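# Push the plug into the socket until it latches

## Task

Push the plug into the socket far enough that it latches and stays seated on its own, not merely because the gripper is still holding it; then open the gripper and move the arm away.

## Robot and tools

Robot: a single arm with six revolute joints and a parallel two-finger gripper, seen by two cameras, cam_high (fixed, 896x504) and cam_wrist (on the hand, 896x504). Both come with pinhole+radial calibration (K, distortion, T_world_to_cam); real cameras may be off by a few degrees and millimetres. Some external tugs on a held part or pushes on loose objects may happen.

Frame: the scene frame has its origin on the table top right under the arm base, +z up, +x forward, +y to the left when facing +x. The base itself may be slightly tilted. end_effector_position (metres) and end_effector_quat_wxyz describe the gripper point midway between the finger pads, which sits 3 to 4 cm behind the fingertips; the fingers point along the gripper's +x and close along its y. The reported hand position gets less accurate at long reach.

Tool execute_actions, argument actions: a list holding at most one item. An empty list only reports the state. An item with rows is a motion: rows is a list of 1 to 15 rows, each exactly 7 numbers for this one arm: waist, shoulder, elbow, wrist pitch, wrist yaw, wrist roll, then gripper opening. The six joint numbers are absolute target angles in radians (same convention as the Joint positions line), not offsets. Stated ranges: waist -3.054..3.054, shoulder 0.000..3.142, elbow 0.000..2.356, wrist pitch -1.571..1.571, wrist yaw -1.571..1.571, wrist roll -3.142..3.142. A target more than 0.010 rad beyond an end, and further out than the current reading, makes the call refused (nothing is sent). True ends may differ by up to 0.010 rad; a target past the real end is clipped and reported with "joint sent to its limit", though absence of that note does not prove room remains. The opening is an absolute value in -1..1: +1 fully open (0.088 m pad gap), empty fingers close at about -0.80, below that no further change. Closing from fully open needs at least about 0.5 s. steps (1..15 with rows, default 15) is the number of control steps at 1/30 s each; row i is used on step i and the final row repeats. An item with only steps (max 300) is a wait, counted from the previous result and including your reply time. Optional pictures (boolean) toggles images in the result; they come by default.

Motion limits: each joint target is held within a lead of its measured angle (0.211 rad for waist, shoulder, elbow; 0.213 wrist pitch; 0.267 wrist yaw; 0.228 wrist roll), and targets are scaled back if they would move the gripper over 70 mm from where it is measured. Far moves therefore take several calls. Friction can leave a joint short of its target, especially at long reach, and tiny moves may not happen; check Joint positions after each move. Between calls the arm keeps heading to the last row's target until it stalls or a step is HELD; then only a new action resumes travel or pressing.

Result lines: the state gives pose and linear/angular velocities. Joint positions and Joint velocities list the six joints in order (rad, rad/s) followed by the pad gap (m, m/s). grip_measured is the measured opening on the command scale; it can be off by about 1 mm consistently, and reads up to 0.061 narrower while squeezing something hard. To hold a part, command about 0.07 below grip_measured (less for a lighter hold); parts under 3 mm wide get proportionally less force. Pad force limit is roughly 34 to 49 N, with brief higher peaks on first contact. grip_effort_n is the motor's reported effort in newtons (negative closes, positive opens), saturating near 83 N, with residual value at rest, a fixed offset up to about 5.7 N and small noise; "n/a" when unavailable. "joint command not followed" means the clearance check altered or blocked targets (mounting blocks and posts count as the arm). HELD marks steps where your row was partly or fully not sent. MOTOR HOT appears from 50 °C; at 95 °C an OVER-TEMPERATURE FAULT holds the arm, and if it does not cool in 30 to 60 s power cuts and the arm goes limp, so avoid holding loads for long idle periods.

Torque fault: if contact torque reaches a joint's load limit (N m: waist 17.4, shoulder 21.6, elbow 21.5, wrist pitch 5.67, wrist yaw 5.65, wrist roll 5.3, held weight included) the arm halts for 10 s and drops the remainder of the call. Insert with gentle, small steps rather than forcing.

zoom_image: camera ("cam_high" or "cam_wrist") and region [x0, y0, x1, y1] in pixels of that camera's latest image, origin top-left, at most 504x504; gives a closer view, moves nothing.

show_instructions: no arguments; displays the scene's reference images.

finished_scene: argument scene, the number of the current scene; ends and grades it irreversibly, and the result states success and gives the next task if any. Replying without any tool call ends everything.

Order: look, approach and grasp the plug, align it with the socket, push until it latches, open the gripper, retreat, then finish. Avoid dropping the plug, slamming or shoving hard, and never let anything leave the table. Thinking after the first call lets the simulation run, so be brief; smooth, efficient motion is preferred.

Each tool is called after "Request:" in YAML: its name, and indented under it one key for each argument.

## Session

Request:
show_instructions:

Request:
execute_actions:
  actions: []

Reference images for this scene: manual page 1, manual page 2, manual page 3, manual page 4, manual page 5.

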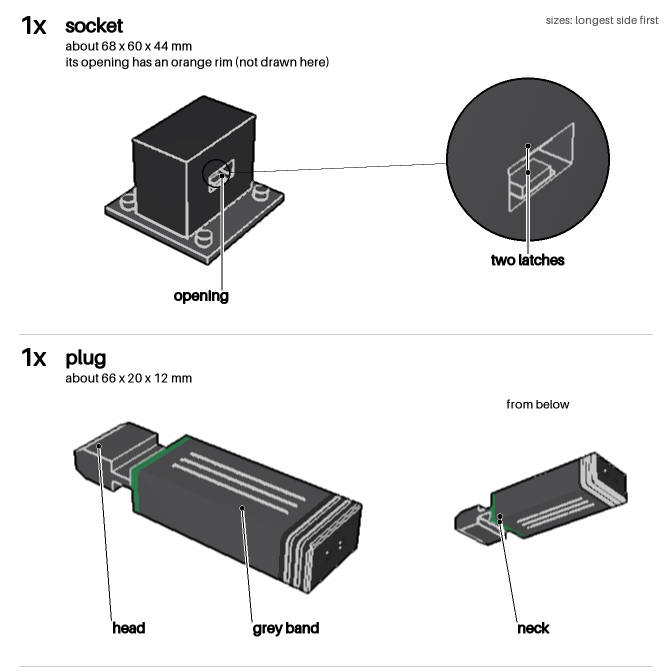

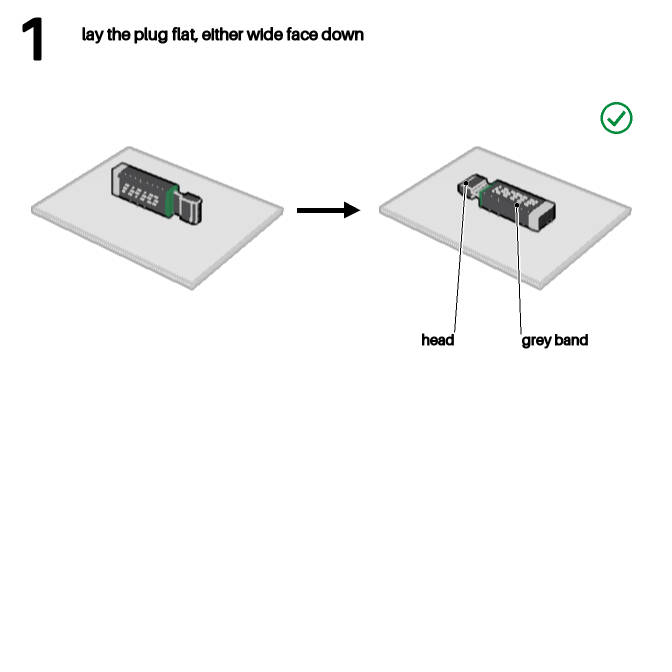

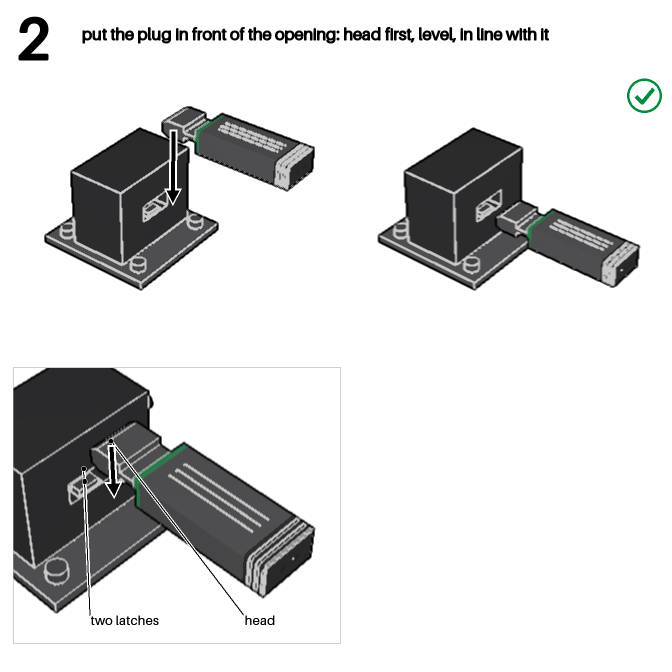

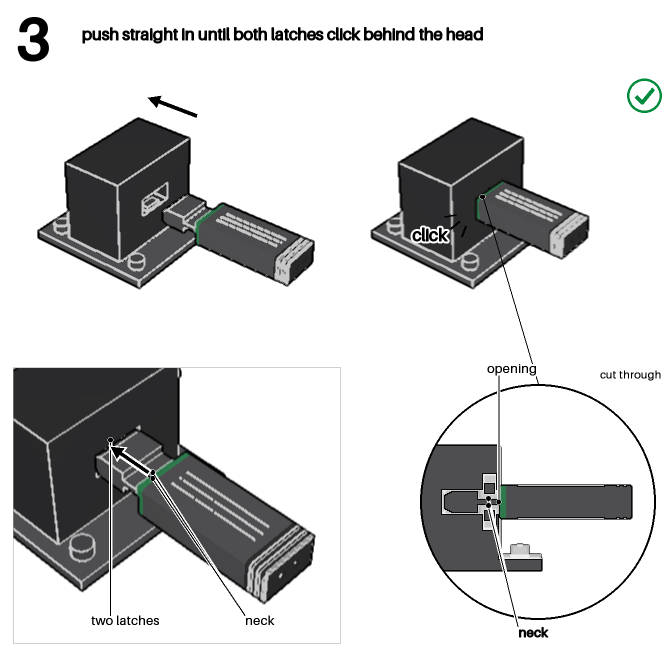

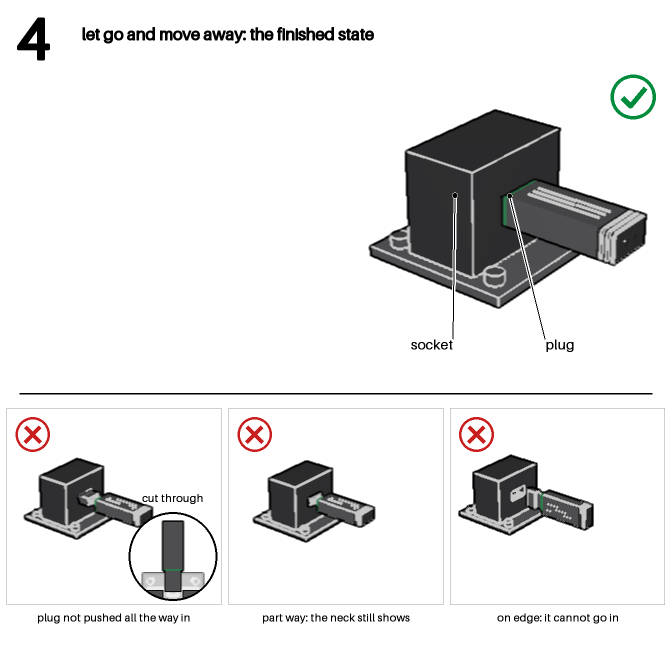

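Scene clock: 0.00 s of 6630.00 s.
end_effector_position=(+0.4253, -0.2324, +0.1443) grip_measured=-0.241 grip_effort_n=n/a end_effector_quat_wxyz=(-0.447, +0.821, -0.290, -0.204) end_effector_velocity=(-0.005, -0.000, -0.003) end_effector_angular_velocity=(+0.014, +0.027, +0.000)
Joint positions: [-0.748  2.137  0.89   0.768 -0.193 -2.299  0.027]
Joint velocities: [-0.007 -0.007 -0.002 -0.037 -0.007 -0.007  0.   ]
Motor temperatures (°C, as the motors report them): [28 33 26 29 27 25]
Heat: hottest shoulder 33 °C (+0.0 °C/min).
camera_calibration (this result's frames):
cam_wrist: T_world_to_cam=[[0.693027, 0.398205, 0.600954, -0.274054], [-0.162985, -0.725475, 0.668672, -0.158822], [0.702246, -0.561354, -0.437873, -0.288694], [0, 0, 0, 1]] pos_world=[0.366776, -0.168151, 0.144483]

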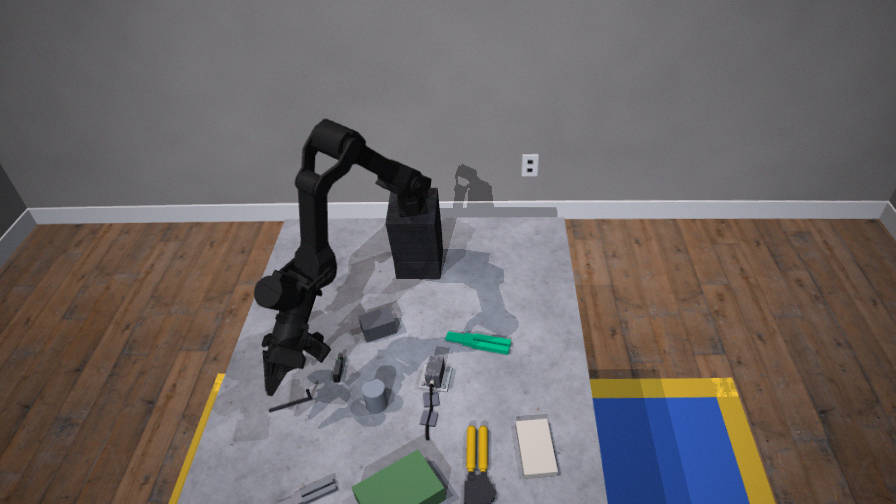

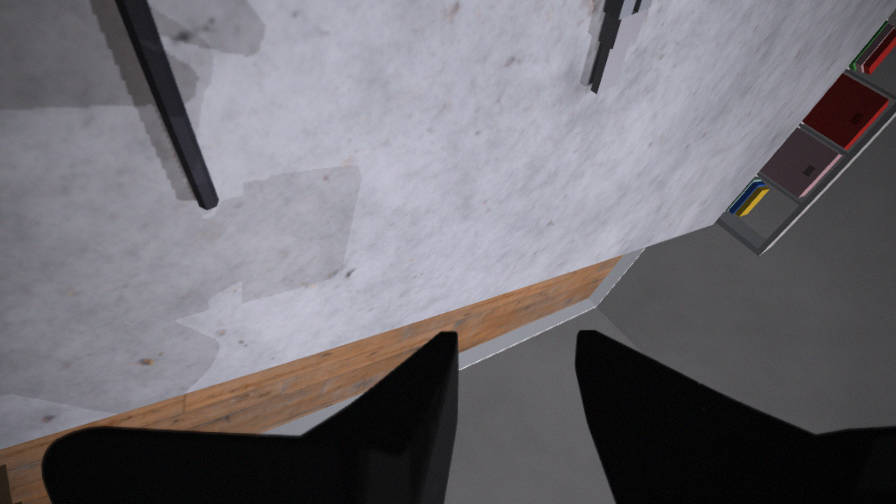

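Request:
zoom_image:
  camera: "cam_high"
  region: [290, 290, 530, 450]

Region (290, 290, 530, 450) of cam_high's 896x504 image, scaled by 2.100, with more detail than that image has.

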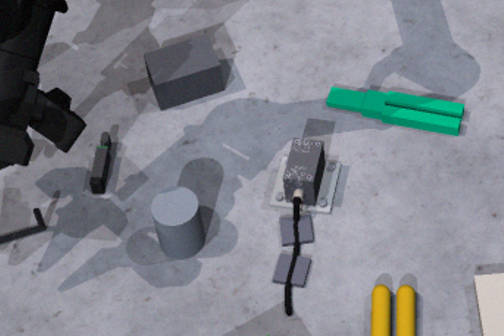

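Request:
execute_actions:
  actions:
    - {"rows":[[-0.74,2.10,0.93,0.72,-0.19,-2.2,-0.4],[-0.73,2.07,0.97,0.66,-0.18,-2.08,-0.5],[-0.72,2.05,1.01,0.60,-0.175,-1.96,-0.6],[-0.71,2.03,1.05,0.54,-0.17,-1.84,-0.7],[-0.70,2.02,1.08,0.48,-0.16,-1.72,-0.8],[-0.69,2.01,1.11,0.42,-0.155,-1.6,-0.8],[-0.68,2.005,1.13,0.36,-0.15,-1.48,-0.8],[-0.675,2.005,1.145,0.30,-0.14,-1.36,-0.8],[-0.67,2.005,1.155,0.24,-0.135,-1.24,-0.8],[-0.66,2.005,1.158,0.18,-0.13,-1.12,-0.8],[-0.655,2.005,1.158,0.12,-0.125,-1.0,-0.8],[-0.65,2.005,1.158,0.06,-0.12,-0.88,-0.8],[-0.645,2.005,1.158,0.0,-0.11,-0.76,-0.8],[-0.64,2.005,1.158,-0.06,-0.105,-0.64,-0.8],[-0.63,2.005,1.158,-0.12,-0.10,-0.52,-0.8]],"steps":15}
  pictures: false

Request:
execute_actions:
  actions:
    - {"rows":[[-0.625,2.005,1.158,-0.18,-0.095,-0.40,-0.8],[-0.62,2.005,1.158,-0.24,-0.09,-0.28,-0.8],[-0.615,2.005,1.158,-0.30,-0.085,-0.16,-0.8],[-0.61,2.005,1.158,-0.36,-0.08,-0.04,-0.8],[-0.607,2.005,1.158,-0.41,-0.075,0.08,-0.8],[-0.605,2.005,1.158,-0.45,-0.07,0.20,-0.8],[-0.605,2.005,1.158,-0.49,-0.07,0.32,-0.8],[-0.605,2.005,1.158,-0.52,-0.07,0.44,-0.8],[-0.605,2.005,1.158,-0.54,-0.07,0.56,-0.8],[-0.605,2.005,1.158,-0.545,-0.07,0.68,-0.8],[-0.605,2.005,1.158,-0.545,-0.07,0.80,-0.8],[-0.605,2.005,1.158,-0.545,-0.07,0.92,-0.8],[-0.605,2.005,1.158,-0.545,-0.07,1.04,-0.8],[-0.605,2.005,1.158,-0.545,-0.07,1.16,-0.8],[-0.605,2.005,1.158,-0.545,-0.07,1.28,-0.8]],"steps":15}
  pictures: false

Request:
execute_actions:
  actions:
    - {"rows":[[-0.605,2.005,1.158,-0.545,-0.07,2.853,-0.8]],"steps":15}
  pictures: false

Scene clock: 34.97 s of 6630.00 s.
end_effector_position=(+0.4500, -0.2008, +0.1750) grip_measured=-0.791 grip_effort_n=-15.6 end_effector_quat_wxyz=(+0.729, -0.491, +0.448, +0.163) end_effector_velocity=(-0.283, +0.171, -0.240) end_effector_angular_velocity=(+1.699, +1.359, -1.609)
Joint positions: [-0.649  1.997  1.16   0.05  -0.118 -1.402  0.   ]
Joint velocities: [ 0.159 -0.002  0.002 -1.868  0.198  1.853 -0.004]
Motor temperatures (°C, as the motors report them): [28 40 27 32 27 25]
Heat: hottest shoulder 40 °C (+12.0 °C/min).
Steps of this call (steps 1 to 90: nothing new was sent; then 31.47 s passed at rest; steps 91 to 105: all 15 steps of this action). Readings (joint positions):
91: [-0.748 2.134 0.894 0.758 -0.193 -2.277]
92: [-0.746 2.127 0.905 0.729 -0.191 -2.227]
94: [-0.738 2.106 0.947 0.647 -0.182 -2.101]
98: [-0.702 2.042 1.076 0.452 -0.159 -1.847]
105: the state above

Scene clock: 35.47 s of 6630.00 s.
end_effector_position=(+0.3460, -0.1438, +0.1334) grip_measured=-0.797 grip_effort_n=-16.0 end_effector_quat_wxyz=(+0.719, -0.021, +0.694, +0.012) end_effector_velocity=(-0.031, +0.013, -0.001) end_effector_angular_velocity=(+0.121, +0.122, -1.861)
Joint positions: [-0.608  1.997  1.16  -0.532 -0.073 -0.453  0.   ]
Joint velocities: [ 0.002 -0.002 -0.002 -0.154  0.007  1.853  0.   ]
Motor temperatures (°C, as the motors report them): [28 40 27 32 27 25]
Heat: hottest shoulder 40 °C (+11.8 °C/min).
Steps of this call (steps 1 to 15: all 15 steps of this action). Readings (joint positions):
1: [-0.644 1.997 1.160 -0.013 -0.111 -1.339]
2: [-0.638 1.997 1.160 -0.075 -0.106 -1.275]
4: [-0.627 1.997 1.160 -0.188 -0.096 -1.150]
8: [-0.610 1.997 1.160 -0.407 -0.080 -0.896]
15: the state above

Scene clock: 35.97 s of 6630.00 s.
end_effector_position=(+0.3437, -0.1429, +0.1333) grip_measured=-0.797 grip_effort_n=-16.0 end_effector_quat_wxyz=(+0.645, +0.311, +0.626, -0.308) end_effector_velocity=(-0.001, +0.001, +0.002) end_effector_angular_velocity=(+0.054, -0.016, -1.855)
Joint positions: [-0.608  1.997  1.16  -0.543 -0.072  0.498  0.   ]
Joint velocities: [-0.002 -0.007 -0.002 -0.007 -0.007  1.853  0.   ]
Motor temperatures (°C, as the motors report them): [28 40 27 32 27 25]
Heat: hottest shoulder 40 °C (+11.7 °C/min).
Steps of this call (steps 1 to 15: all 15 steps of this action). Readings (joint positions):
1: [-0.608 1.997 1.160 -0.536 -0.072 -0.390]
2: [-0.608 1.997 1.160 -0.537 -0.072 -0.326]
4: [-0.608 1.997 1.160 -0.538 -0.072 -0.199]
8: [-0.608 1.997 1.160 -0.543 -0.072 0.054]
15: the state above

Request:
execute_actions:
  actions:
    - {"steps":45}

Scene clock: 37.47 s of 6630.00 s.
end_effector_position=(+0.3437, -0.1430, +0.1333) grip_measured=-0.797 grip_effort_n=-15.6 end_effector_quat_wxyz=(-0.037, +0.715, -0.042, -0.697) end_effector_velocity=(+0.001, -0.000, +0.000) end_effector_angular_velocity=(+0.004, -0.010, -0.038)
Joint positions: [-0.608  1.997  1.16  -0.543 -0.072  2.846  0.   ]
Joint velocities: [-0.002 -0.002 -0.002  0.007 -0.007  0.037  0.   ]
Motor temperatures (°C, as the motors report them): [28 40 27 32 27 25]
Heat: hottest shoulder 40 °C (+11.2 °C/min).
Steps of this call (steps 1 to 45: the robot went on to your last target). Readings (joint positions):
1: [-0.608 1.997 1.160 -0.543 -0.072 0.561]
2: [-0.608 1.997 1.160 -0.543 -0.072 0.625]
4: [-0.608 1.997 1.160 -0.543 -0.072 0.753]
8: [-0.608 1.997 1.160 -0.543 -0.072 1.007]
45: the state above
camera_calibration (this result's frames):
cam_wrist: T_world_to_cam=[[0.136976, 0.989403, -0.0481677, 0.115669], [0.936785, -0.113579, 0.330959, -0.345347], [0.321981, -0.0904561, -0.942415, 0.0792539], [0, 0, 0, 1]] pos_world=[0.282154, -0.146498, 0.194557]

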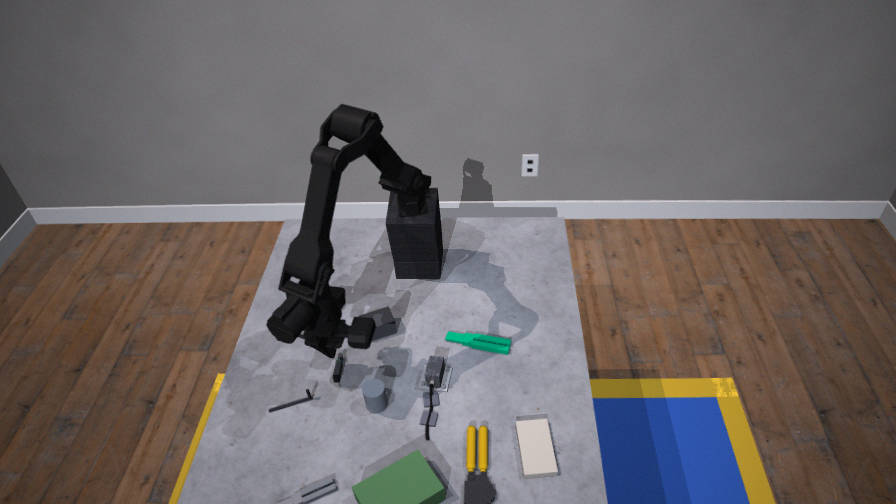

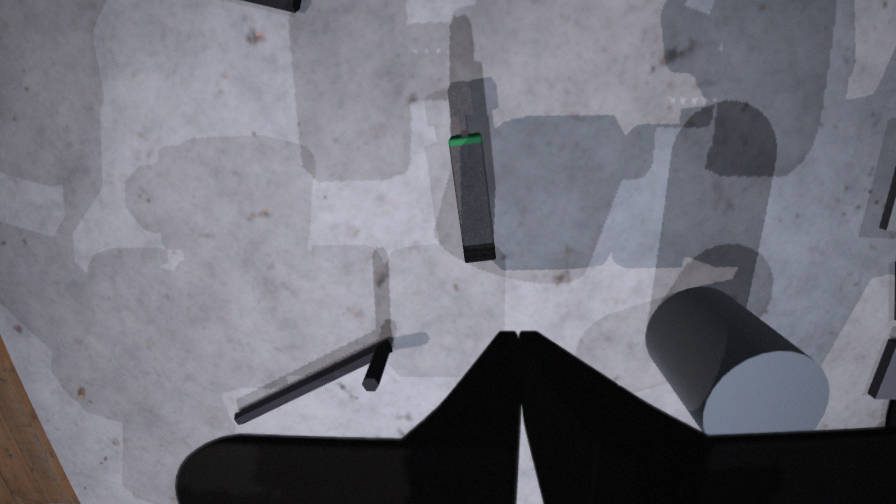

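Request:
execute_actions:
  actions:
    - {"rows":[[-0.614,2.010,1.156,-0.535,-0.073,2.83,-0.7],[-0.622,2.022,1.152,-0.525,-0.074,2.81,-0.55],[-0.632,2.036,1.148,-0.512,-0.076,2.79,-0.4],[-0.642,2.052,1.144,-0.498,-0.078,2.77,-0.25],[-0.652,2.068,1.140,-0.483,-0.080,2.75,-0.1],[-0.661,2.084,1.136,-0.468,-0.082,2.73,0.05],[-0.668,2.10,1.132,-0.453,-0.083,2.71,0.15],[-0.673,2.116,1.128,-0.438,-0.084,2.69,0.22],[-0.676,2.132,1.125,-0.423,-0.085,2.675,0.22],[-0.676,2.147,1.122,-0.408,-0.085,2.665,0.22],[-0.676,2.161,1.120,-0.394,-0.085,2.661,0.22],[-0.676,2.173,1.119,-0.381,-0.085,2.661,0.22],[-0.676,2.183,1.119,-0.370,-0.085,2.661,0.22],[-0.676,2.190,1.119,-0.363,-0.085,2.661,0.22],[-0.676,2.193,1.119,-0.360,-0.085,2.661,0.22]],"steps":15}
  pictures: false

Request:
execute_actions:
  actions:
    - {"steps":10}

Scene clock: 61.87 s of 6630.00 s.
end_effector_position=(+0.3228, -0.1644, +0.0775) grip_measured=+0.194 grip_effort_n=16.0 end_effector_quat_wxyz=(-0.003, +0.707, -0.001, -0.707) end_effector_velocity=(-0.028, +0.006, -0.096) end_effector_angular_velocity=(+0.041, +0.063, +0.087)
Joint positions: [-0.675  2.157  1.129 -0.386 -0.082  2.671  0.048]
Joint velocities: [-0.002  0.276 -0.042  0.242 -0.007 -0.095  0.013]
Motor temperatures (°C, as the motors report them): [28 41 28 31 27 25]
Heat: hottest shoulder 41 °C (+7.0 °C/min).
Steps of this call (steps 1 to 15: the robot went on to your last target; steps 16 to 90: nothing new was sent; then 20.90 s passed at rest; steps 91 to 105: all 15 steps of this action). Readings (joint positions):
91: [-0.608 1.997 1.160 -0.543 -0.072 2.848]
92: [-0.608 1.997 1.160 -0.541 -0.072 2.840]
94: [-0.615 2.005 1.160 -0.524 -0.074 2.812]
98: [-0.650 2.053 1.155 -0.473 -0.078 2.741]
105: the state above

Scene clock: 62.20 s of 6630.00 s.
end_effector_position=(+0.3229, -0.1649, +0.0719) grip_measured=+0.217 grip_effort_n=16.0 end_effector_quat_wxyz=(+0.000, +0.708, +0.001, -0.706) end_effector_velocity=(-0.005, +0.002, -0.004) end_effector_angular_velocity=(+0.016, +0.016, +0.003)
Joint positions: [-0.675  2.173  1.127 -0.363 -0.083  2.664  0.05 ]
Joint velocities: [-0.002  0.012 -0.002 -0.007 -0.007 -0.007  0.   ]
Motor temperatures (°C, as the motors report them): [28 40 28 31 27 25]
Heat: hottest shoulder 40 °C (+6.1 °C/min).
Steps of this call (steps 1 to 10: the robot went on to your last target). Readings (joint positions):
1: [-0.675 2.164 1.129 -0.379 -0.083 2.669]
2: [-0.675 2.168 1.128 -0.374 -0.083 2.668]
4: [-0.675 2.172 1.127 -0.368 -0.083 2.666]
8: [-0.675 2.173 1.127 -0.363 -0.083 2.664]
10: the state above
camera_calibration (this result's frames):
cam_wrist: T_world_to_cam=[[0.0234078, 0.998839, -0.0420973, 0.175094], [0.950968, -0.00925639, 0.309151, -0.293826], [0.308403, -0.0472697, -0.950081, 0.0381525], [0, 0, 0, 1]] pos_world=[0.263554, -0.175807, 0.134456]

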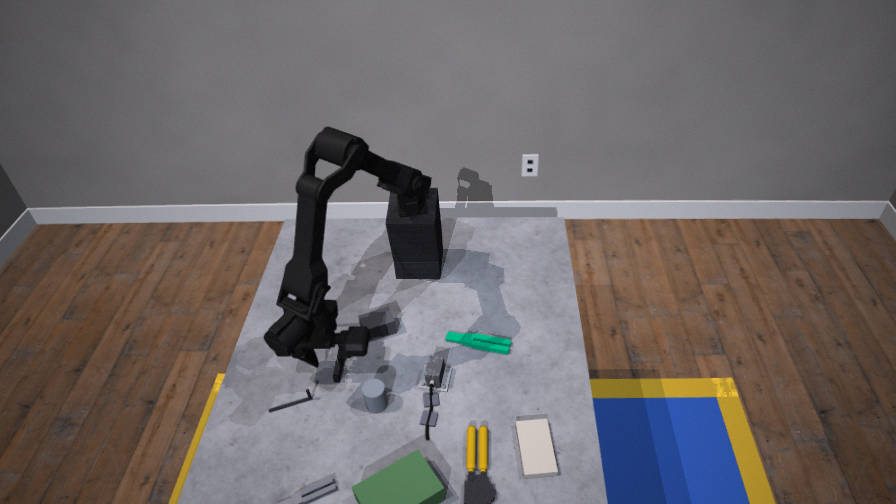

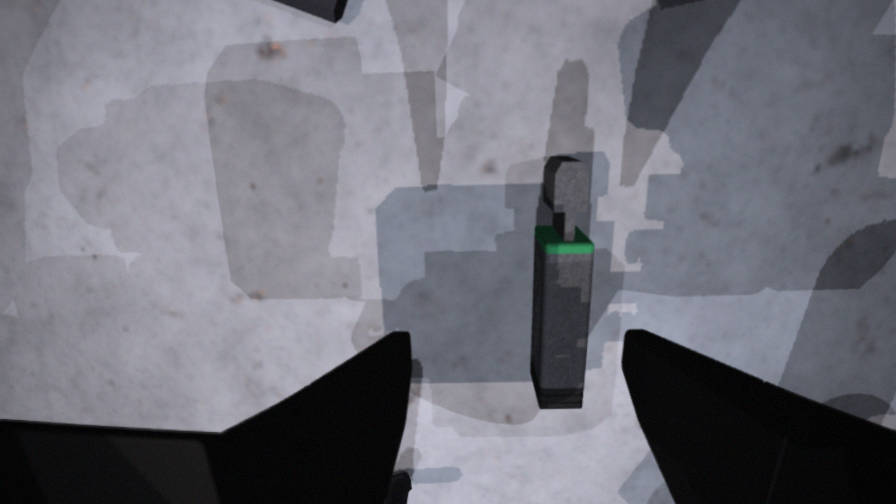

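Request:
execute_actions:
  actions:
    - {"rows":[[-0.676,2.193,1.125,-0.360,-0.085,2.661,0.28],[-0.676,2.196,1.130,-0.357,-0.085,2.661,0.33],[-0.676,2.201,1.135,-0.353,-0.085,2.661,0.35],[-0.676,2.207,1.137,-0.348,-0.085,2.661,0.35],[-0.676,2.213,1.138,-0.342,-0.085,2.661,0.35],[-0.676,2.219,1.139,-0.337,-0.085,2.661,0.35],[-0.676,2.225,1.140,-0.331,-0.085,2.661,0.35],[-0.676,2.231,1.141,-0.326,-0.085,2.661,0.35],[-0.676,2.236,1.141,-0.322,-0.085,2.661,0.35],[-0.676,2.240,1.141,-0.320,-0.085,2.661,0.35]],"steps":15}
  pictures: false

Request:
execute_actions:
  actions:
    - {"rows":[[-0.680,2.242,1.145,-0.323,-0.085,2.657,0.35],[-0.683,2.244,1.149,-0.326,-0.086,2.654,0.35],[-0.687,2.246,1.153,-0.329,-0.086,2.650,0.35],[-0.690,2.248,1.157,-0.332,-0.087,2.647,0.35],[-0.694,2.250,1.160,-0.334,-0.087,2.643,0.35],[-0.697,2.252,1.164,-0.337,-0.088,2.640,0.35],[-0.701,2.254,1.168,-0.339,-0.088,2.636,0.35],[-0.704,2.256,1.171,-0.342,-0.089,2.633,0.35],[-0.708,2.258,1.175,-0.344,-0.089,2.629,0.35],[-0.711,2.260,1.179,-0.346,-0.090,2.626,0.35],[-0.715,2.262,1.182,-0.349,-0.090,2.622,0.35],[-0.718,2.264,1.186,-0.351,-0.091,2.619,0.35],[-0.722,2.266,1.190,-0.353,-0.092,2.615,0.35],[-0.725,2.267,1.193,-0.356,-0.092,2.612,0.35],[-0.729,2.268,1.197,-0.358,-0.093,2.608,0.35]],"steps":15}
  pictures: false

Request:
execute_actions:
  actions:
    - {"steps":10}

Scene clock: 73.30 s of 6630.00 s.
end_effector_position=(+0.3217, -0.1657, +0.0574) grip_measured=+0.346 grip_effort_n=15.6 end_effector_quat_wxyz=(-0.000, +0.707, +0.001, -0.707) end_effector_velocity=(+0.002, -0.001, -0.004) end_effector_angular_velocity=(+0.000, -0.014, +0.006)
Joint positions: [-0.675  2.22   1.132 -0.324 -0.083  2.664  0.056]
Joint velocities: [-0.002  0.012  0.002  0.022 -0.007 -0.007  0.   ]
Motor temperatures (°C, as the motors report them): [28 40 27 30 27 25]
Heat: hottest shoulder 40 °C (+4.0 °C/min).
Steps of this call (steps 1 to 30: the robot went on to your last target; steps 31 to 90: nothing new was sent; then 7.60 s passed at rest; steps 91 to 105: all 15 steps of this action). Readings (joint positions):
91: [-0.675 2.173 1.127 -0.362 -0.083 2.664]
92: [-0.675 2.174 1.127 -0.362 -0.083 2.664]
94: [-0.675 2.177 1.128 -0.357 -0.083 2.664]
98: [-0.675 2.196 1.131 -0.340 -0.083 2.664]
105: the state above

Scene clock: 73.80 s of 6630.00 s.
end_effector_position=(+0.3223, -0.1833, +0.0570) grip_measured=+0.347 grip_effort_n=15.6 end_effector_quat_wxyz=(+0.000, +0.707, +0.002, -0.707) end_effector_velocity=(-0.003, -0.039, +0.003) end_effector_angular_velocity=(+0.024, +0.001, +0.005)
Joint positions: [-0.717  2.244  1.179 -0.35  -0.09   2.62   0.056]
Joint velocities: [-0.105  0.042  0.1   -0.081 -0.037 -0.11  -0.   ]
Motor temperatures (°C, as the motors report them): [28 40 27 30 27 25]
Heat: hottest shoulder 40 °C (+4.0 °C/min).
Steps of this call (steps 1 to 15: all 15 steps of this action). Readings (joint positions):
1: [-0.675 2.220 1.133 -0.324 -0.083 2.663]
2: [-0.676 2.221 1.135 -0.324 -0.084 2.661]
4: [-0.679 2.224 1.140 -0.324 -0.084 2.656]
8: [-0.692 2.231 1.155 -0.333 -0.085 2.644]
15: the state above

Scene clock: 74.13 s of 6630.00 s.
end_effector_position=(+0.3224, -0.1876, +0.0577) grip_measured=+0.347 grip_effort_n=15.6 end_effector_quat_wxyz=(+0.000, +0.708, +0.001, -0.706) end_effector_velocity=(-0.003, -0.001, +0.001) end_effector_angular_velocity=(-0.003, +0.010, -0.010)
Joint positions: [-0.727  2.247  1.189 -0.356 -0.091  2.611  0.056]
Joint velocities: [-0.002 -0.002 -0.002 -0.007  0.007  0.007 -0.   ]
Motor temperatures (°C, as the motors report them): [28 40 27 30 27 25]
Heat: hottest shoulder 40 °C (+3.0 °C/min).
Steps of this call (steps 1 to 10: the robot went on to your last target). Readings (joint positions):
1: [-0.720 2.246 1.182 -0.351 -0.090 2.617]
2: [-0.723 2.246 1.185 -0.353 -0.090 2.616]
4: [-0.727 2.247 1.187 -0.354 -0.090 2.613]
8: [-0.727 2.247 1.189 -0.355 -0.091 2.611]
10: the state above
camera_calibration (this result's frames):
cam_wrist: T_world_to_cam=[[0.0222212, 0.998875, -0.0418896, 0.197517], [0.951248, -0.00823179, 0.308318, -0.289061], [0.307626, -0.0466985, -0.950361, 0.024049], [0, 0, 0, 1]] pos_world=[0.263182, -0.198551, 0.120252]

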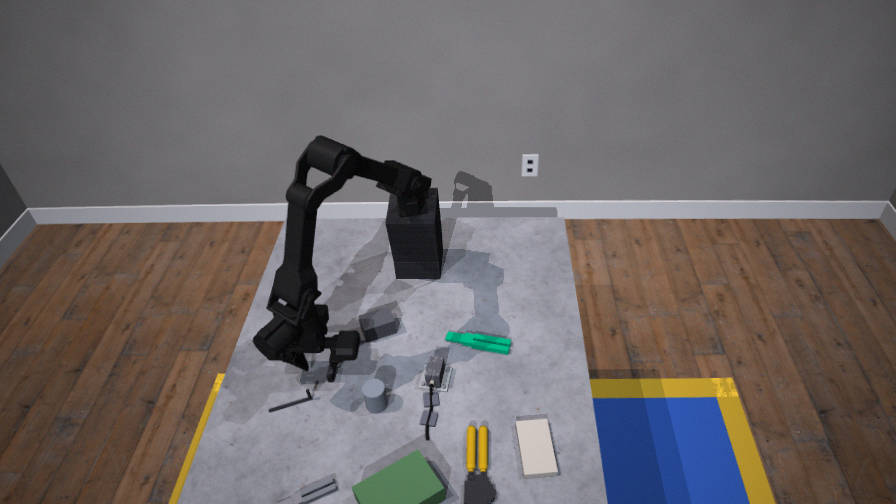

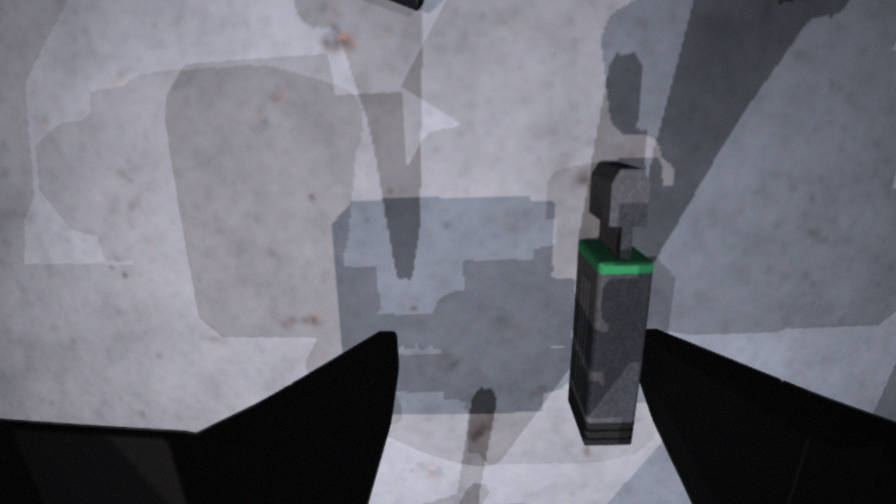

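Request:
execute_actions:
  actions:
    - {"rows":[[-0.729,2.250,1.190,-0.358,-0.093,2.608,0.38],[-0.729,2.238,1.188,-0.361,-0.093,2.608,0.40],[-0.729,2.230,1.186,-0.364,-0.093,2.608,0.40],[-0.729,2.226,1.184,-0.367,-0.093,2.608,0.40],[-0.729,2.224,1.182,-0.369,-0.093,2.608,0.40],[-0.729,2.224,1.180,-0.369,-0.093,2.608,0.40],[-0.729,2.224,1.180,-0.369,-0.093,2.608,0.40],[-0.729,2.224,1.180,-0.369,-0.093,2.608,0.40],[-0.729,2.224,1.180,-0.369,-0.093,2.608,0.2],[-0.729,2.224,1.180,-0.369,-0.093,2.608,0.0],[-0.729,2.224,1.180,-0.369,-0.093,2.608,-0.1]],"steps":15}
  pictures: false

Request:
execute_actions:
  actions:
    - {"steps":8}

Scene clock: 83.87 s of 6630.00 s.
end_effector_position=(+0.3228, -0.1874, +0.0612) grip_measured=-0.034 grip_effort_n=-16.0 end_effector_quat_wxyz=(+0.000, +0.708, +0.002, -0.706) end_effector_velocity=(-0.002, +0.001, +0.001) end_effector_angular_velocity=(+0.010, +0.003, -0.010)
Joint positions: [-0.727  2.237  1.189 -0.367 -0.091  2.611  0.037]
Joint velocities: [-0.002 -0.002 -0.002 -0.007 -0.007  0.007 -0.034]
Motor temperatures (°C, as the motors report them): [28 40 27 30 27 25]
Heat: hottest shoulder 40 °C (+2.0 °C/min).
Steps of this call (steps 1 to 15: the robot went on to your last target; steps 16 to 90: nothing new was sent; then 6.23 s passed at rest; steps 91 to 105: all 15 steps of this action). Readings (joint positions):
91: [-0.727 2.248 1.189 -0.356 -0.091 2.611]
92: [-0.727 2.248 1.189 -0.356 -0.091 2.611]
94: [-0.727 2.247 1.189 -0.359 -0.091 2.611]
98: [-0.727 2.242 1.189 -0.365 -0.091 2.611]
105: the state above

Scene clock: 84.13 s of 6630.00 s.
end_effector_position=(+0.3228, -0.1874, +0.0612) grip_measured=-0.094 grip_effort_n=-16.0 end_effector_quat_wxyz=(+0.000, +0.708, +0.002, -0.706) end_effector_velocity=(-0.003, +0.002, -0.001) end_effector_angular_velocity=(+0.012, +0.007, +0.004)
Joint positions: [-0.727  2.237  1.189 -0.367 -0.091  2.611  0.034]
Joint velocities: [-0.002  0.002 -0.002 -0.007 -0.007 -0.007 -0.002]
Motor temperatures (°C, as the motors report them): [28 40 27 30 27 25]
Heat: hottest shoulder 40 °C (+2.0 °C/min).
Steps of this call (steps 1 to 8: the robot went on to your last target). Readings (joint positions):
1: [-0.727 2.237 1.189 -0.367 -0.091 2.611]
2: [-0.727 2.237 1.189 -0.367 -0.091 2.611]
4: [-0.727 2.237 1.189 -0.367 -0.091 2.611]
8: the state above
camera_calibration (this result's frames):
cam_wrist: T_world_to_cam=[[0.0214868, 0.998913, -0.0413737, 0.197661], [0.951295, -0.00769789, 0.308185, -0.29044], [0.307532, -0.0459805, -0.950426, 0.0275182], [0, 0, 0, 1]] pos_world=[0.263584, -0.198416, 0.123841]

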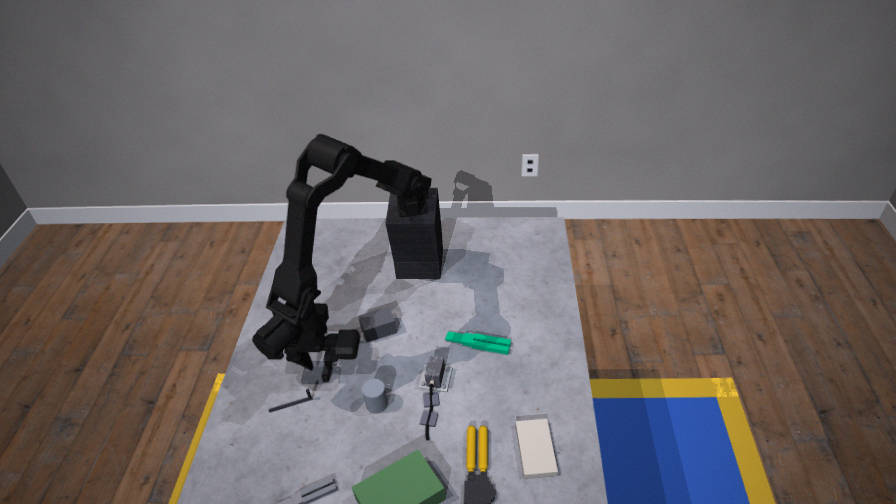

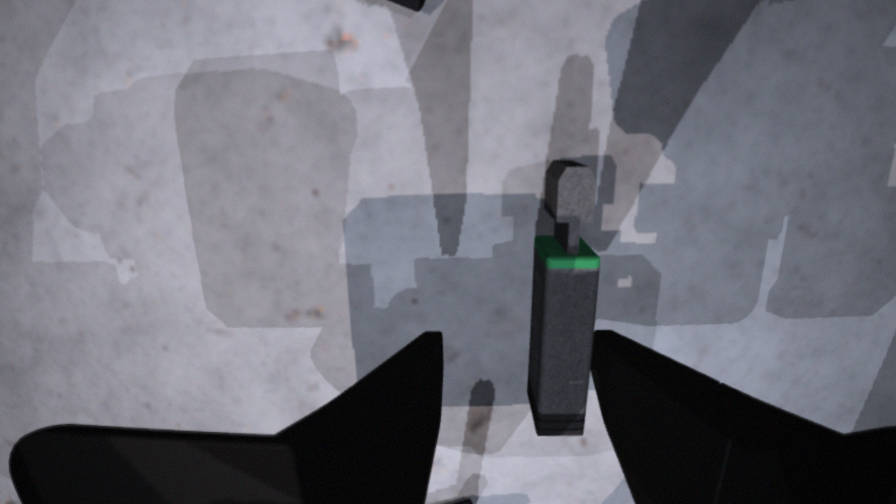

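Request:
execute_actions:
  actions:
    - {"rows":[[-0.729,2.245,1.190,-0.366,-0.093,2.608,-0.05],[-0.729,2.258,1.196,-0.363,-0.093,2.608,-0.03],[-0.729,2.265,1.198,-0.358,-0.093,2.608,-0.03],[-0.729,2.272,1.199,-0.352,-0.093,2.608,-0.03],[-0.729,2.279,1.200,-0.346,-0.093,2.608,-0.03],[-0.729,2.285,1.201,-0.341,-0.093,2.608,-0.03],[-0.729,2.289,1.201,-0.338,-0.093,2.608,-0.03],[-0.729,2.289,1.201,-0.338,-0.093,2.608,-0.03],[-0.729,2.289,1.201,-0.338,-0.093,2.608,-0.1],[-0.729,2.289,1.201,-0.338,-0.093,2.608,-0.2],[-0.729,2.289,1.201,-0.338,-0.093,2.608,-0.3],[-0.729,2.289,1.201,-0.338,-0.093,2.608,-0.4],[-0.729,2.289,1.201,-0.338,-0.093,2.608,-0.47],[-0.729,2.289,1.201,-0.338,-0.093,2.608,-0.52],[-0.729,2.289,1.201,-0.338,-0.093,2.608,-0.56]],"steps":15}
  pictures: false

Request:
execute_actions:
  actions:
    - {"rows":[[-0.729,2.289,1.201,-0.338,-0.093,2.608,-0.60],[-0.729,2.289,1.201,-0.338,-0.093,2.608,-0.64],[-0.729,2.289,1.201,-0.338,-0.093,2.608,-0.70]],"steps":9}

Scene clock: 109.73 s of 6630.00 s.
end_effector_position=(+0.3221, -0.1880, +0.0511) grip_measured=-0.408 grip_effort_n=-16.0 end_effector_quat_wxyz=(+0.000, +0.707, +0.002, -0.707) end_effector_velocity=(+0.003, -0.004, +0.001) end_effector_angular_velocity=(-0.006, -0.023, +0.017)
Joint positions: [-0.727  2.269  1.194 -0.341 -0.091  2.611  0.019]
Joint velocities: [-0.007 -0.002 -0.002  0.022 -0.007 -0.022 -0.083]
Motor temperatures (°C, as the motors report them): [28 45 27 29 27 25]
Heat: hottest shoulder 45 °C (+5.1 °C/min).
Steps of this call (steps 1 to 15: the robot went on to your last target; steps 16 to 90: nothing new was sent; then 22.10 s passed at rest; steps 91 to 105: all 15 steps of this action). Readings (joint positions):
91: [-0.727 2.237 1.189 -0.367 -0.091 2.611]
92: [-0.727 2.237 1.189 -0.367 -0.091 2.611]
94: [-0.727 2.238 1.189 -0.364 -0.091 2.611]
98: [-0.727 2.257 1.194 -0.346 -0.091 2.611]
105: the state above

Scene clock: 110.03 s of 6630.00 s.
end_effector_position=(+0.3230, -0.1885, +0.0513) grip_measured=-0.613 grip_effort_n=-83.5 end_effector_quat_wxyz=(+0.001, +0.708, +0.001, -0.706) end_effector_velocity=(+0.005, -0.000, +0.001) end_effector_angular_velocity=(+0.007, -0.030, +0.022)
Joint positions: [-0.727  2.269  1.195 -0.339 -0.091  2.611  0.009]
Joint velocities: [-0.002 -0.002 -0.002  0.022 -0.022 -0.022 -0.   ]
Motor temperatures (°C, as the motors report them): [28 45 27 29 27 25]
Heat: hottest shoulder 45 °C (+5.0 °C/min).
Steps of this call (steps 1 to 9: all 9 steps of this action). Readings (joint positions):
1: [-0.727 2.269 1.194 -0.340 -0.091 2.611]
2: [-0.727 2.269 1.194 -0.340 -0.091 2.611]
4: [-0.727 2.269 1.194 -0.340 -0.091 2.611]
8: [-0.727 2.269 1.195 -0.339 -0.091 2.611]
9: the state above
camera_calibration (this result's frames):
cam_wrist: T_world_to_cam=[[0.0213868, 0.998876, -0.0422946, 0.198446], [0.950789, -0.0072416, 0.309753, -0.287372], [0.309099, -0.0468379, -0.949876, 0.0172241], [0, 0, 0, 1]] pos_world=[0.263662, -0.199498, 0.113768]

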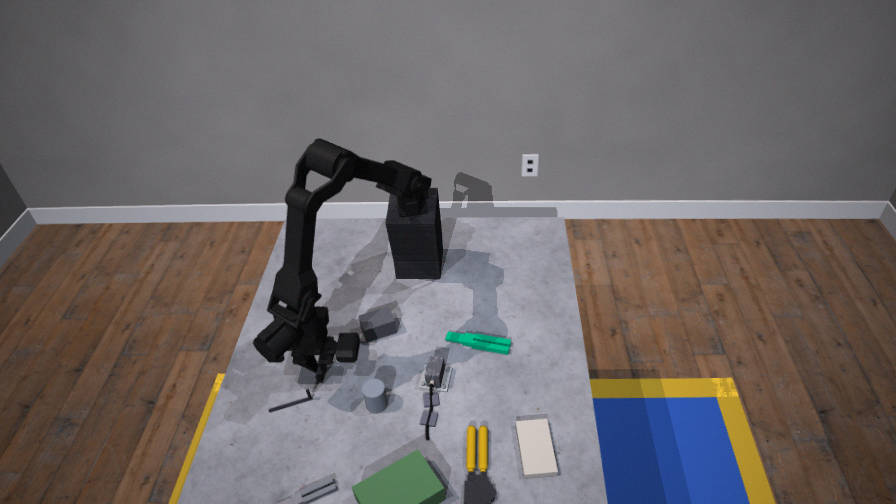

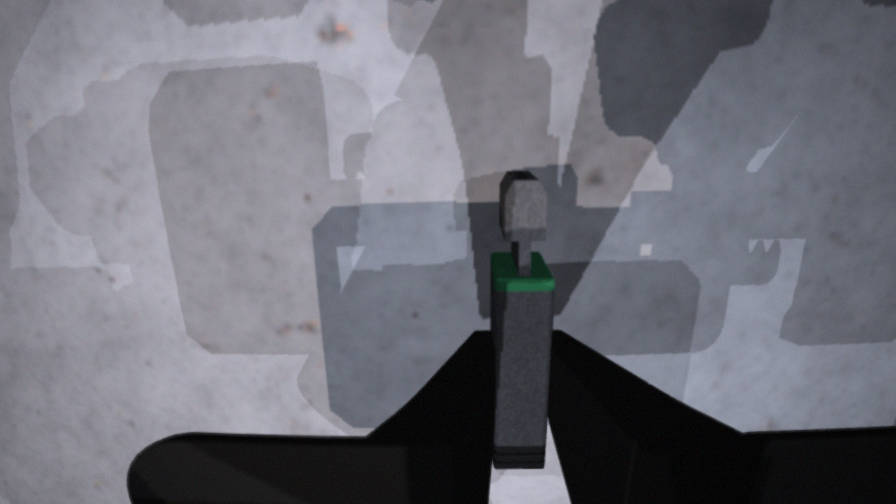

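Request:
execute_actions:
  actions:
    - {"rows":[[-0.729,2.262,1.195,-0.345,-0.093,2.608,-0.7],[-0.729,2.250,1.193,-0.353,-0.093,2.60,-0.7],[-0.729,2.238,1.191,-0.363,-0.093,2.57,-0.7],[-0.729,2.225,1.189,-0.375,-0.093,2.52,-0.7],[-0.729,2.212,1.187,-0.387,-0.093,2.46,-0.7],[-0.729,2.199,1.185,-0.399,-0.093,2.40,-0.7],[-0.729,2.186,1.183,-0.411,-0.093,2.3,-0.7],[-0.729,2.173,1.182,-0.423,-0.093,2.2,-0.7],[-0.729,2.160,1.182,-0.436,-0.093,2.1,-0.7],[-0.729,2.147,1.182,-0.449,-0.093,2.0,-0.7],[-0.729,2.134,1.182,-0.461,-0.093,1.9,-0.7],[-0.729,2.122,1.182,-0.472,-0.093,1.8,-0.7],[-0.729,2.113,1.182,-0.481,-0.093,1.7,-0.7],[-0.729,2.108,1.182,-0.488,-0.093,-0.3,-0.7]],"steps":15}
  pictures: false

Request:
execute_actions:
  actions:
    - {"steps":28}
  pictures: false

Request:
execute_actions:
  actions:
    - {"rows":[[-0.729,2.108,1.16,-0.45,-0.094,-1.573,-0.7],[-0.729,2.108,1.135,-0.40,-0.095,-1.573,-0.7],[-0.729,2.108,1.11,-0.35,-0.096,-1.573,-0.7],[-0.729,2.108,1.085,-0.30,-0.096,-1.573,-0.7],[-0.729,2.108,1.06,-0.25,-0.097,-1.573,-0.7],[-0.729,2.108,1.035,-0.20,-0.098,-1.573,-0.7],[-0.729,2.108,1.01,-0.15,-0.098,-1.573,-0.7],[-0.729,2.108,0.985,-0.10,-0.099,-1.573,-0.7],[-0.729,2.108,0.96,-0.05,-0.10,-1.573,-0.7],[-0.729,2.108,0.935,0.0,-0.101,-1.573,-0.7],[-0.729,2.108,0.91,0.05,-0.102,-1.573,-0.7],[-0.729,2.108,0.885,0.10,-0.102,-1.573,-0.7],[-0.729,2.108,0.86,0.15,-0.103,-1.573,-0.7],[-0.729,2.108,0.835,0.20,-0.104,-1.573,-0.7],[-0.729,2.108,0.81,0.25,-0.105,-1.573,-0.7]],"steps":15}
  pictures: false

Request:
execute_actions:
  actions:
    - {"rows":[[-0.729,2.11,0.785,0.30,-0.106,-1.573,-0.7],[-0.729,2.115,0.76,0.35,-0.107,-1.573,-0.7],[-0.729,2.12,0.735,0.40,-0.108,-1.573,-0.7],[-0.729,2.125,0.71,0.45,-0.109,-1.573,-0.7],[-0.729,2.13,0.685,0.50,-0.110,-1.573,-0.7],[-0.729,2.135,0.66,0.55,-0.111,-1.573,-0.7],[-0.729,2.14,0.635,0.60,-0.112,-1.573,-0.7],[-0.729,2.145,0.61,0.65,-0.113,-1.573,-0.7],[-0.729,2.148,0.585,0.70,-0.114,-1.573,-0.7],[-0.729,2.151,0.56,0.75,-0.115,-1.573,-0.7],[-0.729,2.154,0.535,0.80,-0.116,-1.573,-0.7],[-0.729,2.157,0.51,0.85,-0.117,-1.573,-0.7],[-0.729,2.157,0.485,0.90,-0.117,-1.573,-0.7],[-0.729,2.157,0.46,0.945,-0.117,-1.573,-0.7],[-0.729,2.157,0.441,0.979,-0.117,-1.573,-0.7]],"steps":15}
  pictures: false

Request:
execute_actions:
  actions:
    - {"steps":12}

Scene clock: 145.00 s of 6630.00 s.
end_effector_position=(+0.3271, -0.1861, +0.0968) grip_measured=-0.613 grip_effort_n=-83.5 end_effector_quat_wxyz=(+0.233, +0.670, +0.231, -0.666) end_effector_velocity=(+0.013, +0.001, +0.083) end_effector_angular_velocity=(-0.039, -0.054, +1.886)
Joint positions: [-0.727  2.133  1.193 -0.468 -0.092  1.945  0.009]
Joint velocities: [-0.002 -0.247 -0.002 -0.183 -0.007 -1.883 -0.   ]
Motor temperatures (°C, as the motors report them): [28 42 27 29 27 25]
Heat: hottest shoulder 42 °C (+2.0 °C/min).
Steps of this call (steps 1 to 15: the robot went on to your last target; steps 16 to 90: nothing new was sent; then 31.47 s passed at rest; steps 91 to 105: all 15 steps of this action). Readings (joint positions):
91: [-0.727 2.269 1.195 -0.339 -0.091 2.611]
92: [-0.727 2.269 1.195 -0.340 -0.091 2.609]
94: [-0.727 2.263 1.195 -0.353 -0.091 2.581]
98: [-0.727 2.226 1.193 -0.394 -0.092 2.390]
105: the state above

Scene clock: 145.93 s of 6630.00 s.
end_effector_position=(+0.3262, -0.1852, +0.1013) grip_measured=-0.613 grip_effort_n=-83.5 end_effector_quat_wxyz=(+0.665, +0.244, +0.663, -0.242) end_effector_velocity=(-0.001, +0.001, +0.002) end_effector_angular_velocity=(+0.001, -0.005, +1.880)
Joint positions: [-0.727  2.12   1.192 -0.486 -0.092  0.173  0.009]
Joint velocities: [-0.002 -0.007 -0.002 -0.007 -0.007 -1.883  0.   ]
Motor temperatures (°C, as the motors report them): [28 42 27 29 27 25]
Heat: hottest shoulder 42 °C (+2.0 °C/min).
Steps of this call (steps 1 to 28: the robot went on to your last target). Readings (joint positions):
1: [-0.727 2.127 1.193 -0.473 -0.092 1.883]
2: [-0.727 2.122 1.193 -0.476 -0.092 1.819]
4: [-0.727 2.120 1.193 -0.481 -0.092 1.691]
8: [-0.727 2.120 1.192 -0.485 -0.092 1.438]
28: the state above

Scene clock: 146.43 s of 6630.00 s.
end_effector_position=(+0.3255, -0.1864, +0.0704) grip_measured=-0.612 grip_effort_n=-83.5 end_effector_quat_wxyz=(+0.780, -0.159, +0.605, +0.036) end_effector_velocity=(-0.029, +0.016, -0.033) end_effector_angular_velocity=(-0.811, -0.324, +1.845)
Joint positions: [-0.727  2.116  0.885  0.121 -0.101 -0.779  0.009]
Joint velocities: [-0.002 -0.002 -0.74   1.399 -0.022 -1.868 -0.   ]
Motor temperatures (°C, as the motors report them): [28 42 27 29 27 25]
Heat: hottest shoulder 42 °C (+1.0 °C/min).
Steps of this call (steps 1 to 15: all 15 steps of this action). Readings (joint positions):
1: [-0.727 2.119 1.189 -0.480 -0.092 0.109]
2: [-0.727 2.118 1.180 -0.459 -0.092 0.046]
4: [-0.727 2.116 1.148 -0.392 -0.093 -0.082]
8: [-0.727 2.116 1.058 -0.221 -0.095 -0.336]
15: the state above

Scene clock: 146.93 s of 6630.00 s.
end_effector_position=(+0.3025, -0.1699, +0.0777) grip_measured=-0.612 grip_effort_n=-83.5 end_effector_quat_wxyz=(+0.696, -0.533, +0.454, +0.158) end_effector_velocity=(-0.082, +0.058, +0.052) end_effector_angular_velocity=(-0.395, -0.339, +0.310)
Joint positions: [-0.727  2.14   0.506  0.864 -0.114 -1.543  0.009]
Joint velocities: [ 0.002  0.037 -0.72   1.238 -0.022 -0.315 -0.   ]
Motor temperatures (°C, as the motors report them): [28 42 27 29 27 25]
Heat: hottest shoulder 42 °C (+1.0 °C/min).
Steps of this call (steps 1 to 15: all 15 steps of this action). Readings (joint positions):
1: [-0.727 2.116 0.860 0.170 -0.101 -0.842]
2: [-0.727 2.116 0.835 0.220 -0.103 -0.905]
4: [-0.727 2.116 0.784 0.321 -0.105 -1.032]
8: [-0.727 2.119 0.683 0.521 -0.108 -1.284]
15: the state above

Scene clock: 147.33 s of 6630.00 s.
end_effector_position=(+0.2977, -0.1663, +0.0843) grip_measured=-0.612 grip_effort_n=-83.5 end_effector_quat_wxyz=(+0.692, -0.556, +0.437, +0.148) end_effector_velocity=(-0.003, +0.004, +0.001) end_effector_angular_velocity=(+0.012, -0.003, +0.017)
Joint positions: [-0.727  2.142  0.448  0.976 -0.115 -1.57   0.009]
Joint velocities: [-0.002 -0.007 -0.017  0.007 -0.022 -0.007 -0.   ]
Motor temperatures (°C, as the motors report them): [28 42 27 29 27 25]
Heat: hottest shoulder 42 °C (+1.0 °C/min).
Steps of this call (steps 1 to 12: the robot went on to your last target). Readings (joint positions):
1: [-0.727 2.140 0.487 0.897 -0.114 -1.551]
2: [-0.727 2.141 0.473 0.920 -0.115 -1.557]
4: [-0.727 2.142 0.458 0.949 -0.115 -1.563]
8: [-0.727 2.142 0.450 0.971 -0.115 -1.568]
12: the state above
camera_calibration (this result's frames):
cam_wrist: T_world_to_cam=[[0.703663, -0.371989, 0.605378, -0.307506], [-0.601449, -0.765466, 0.228737, 0.0694568], [0.378309, -0.525058, -0.762363, -0.0584159], [0, 0, 0, 1]] pos_world=[0.280254, -0.0918936, 0.125736]

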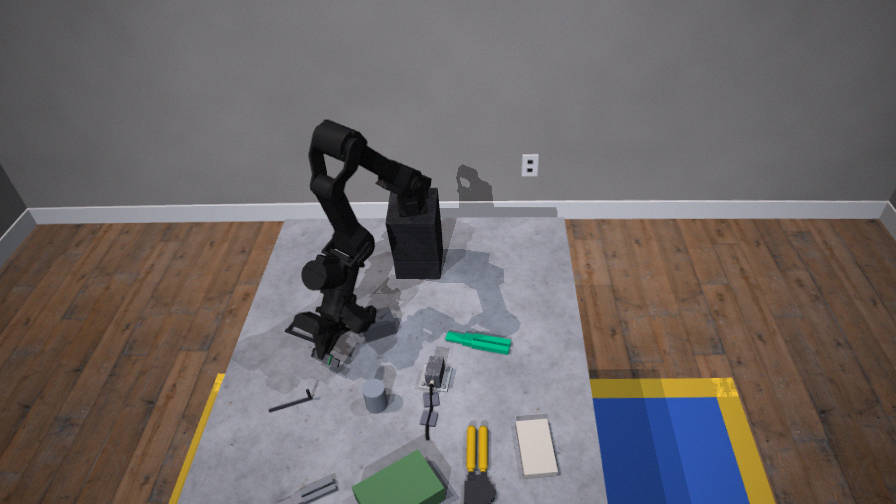

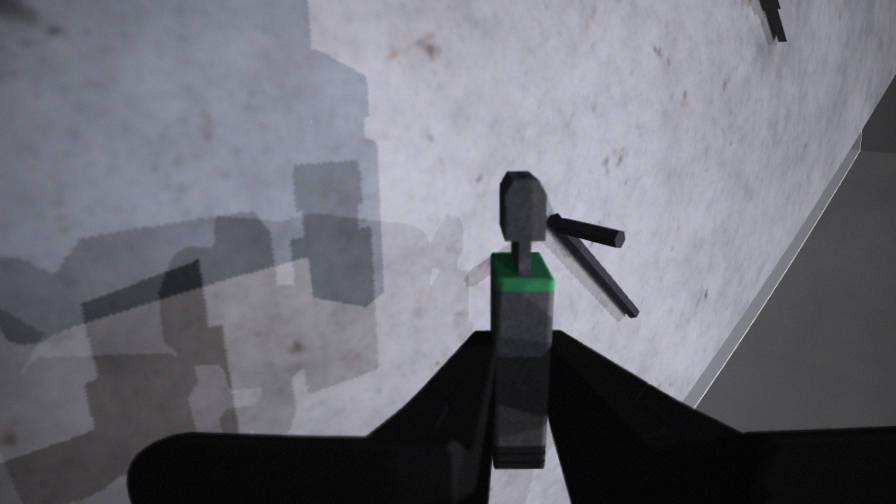

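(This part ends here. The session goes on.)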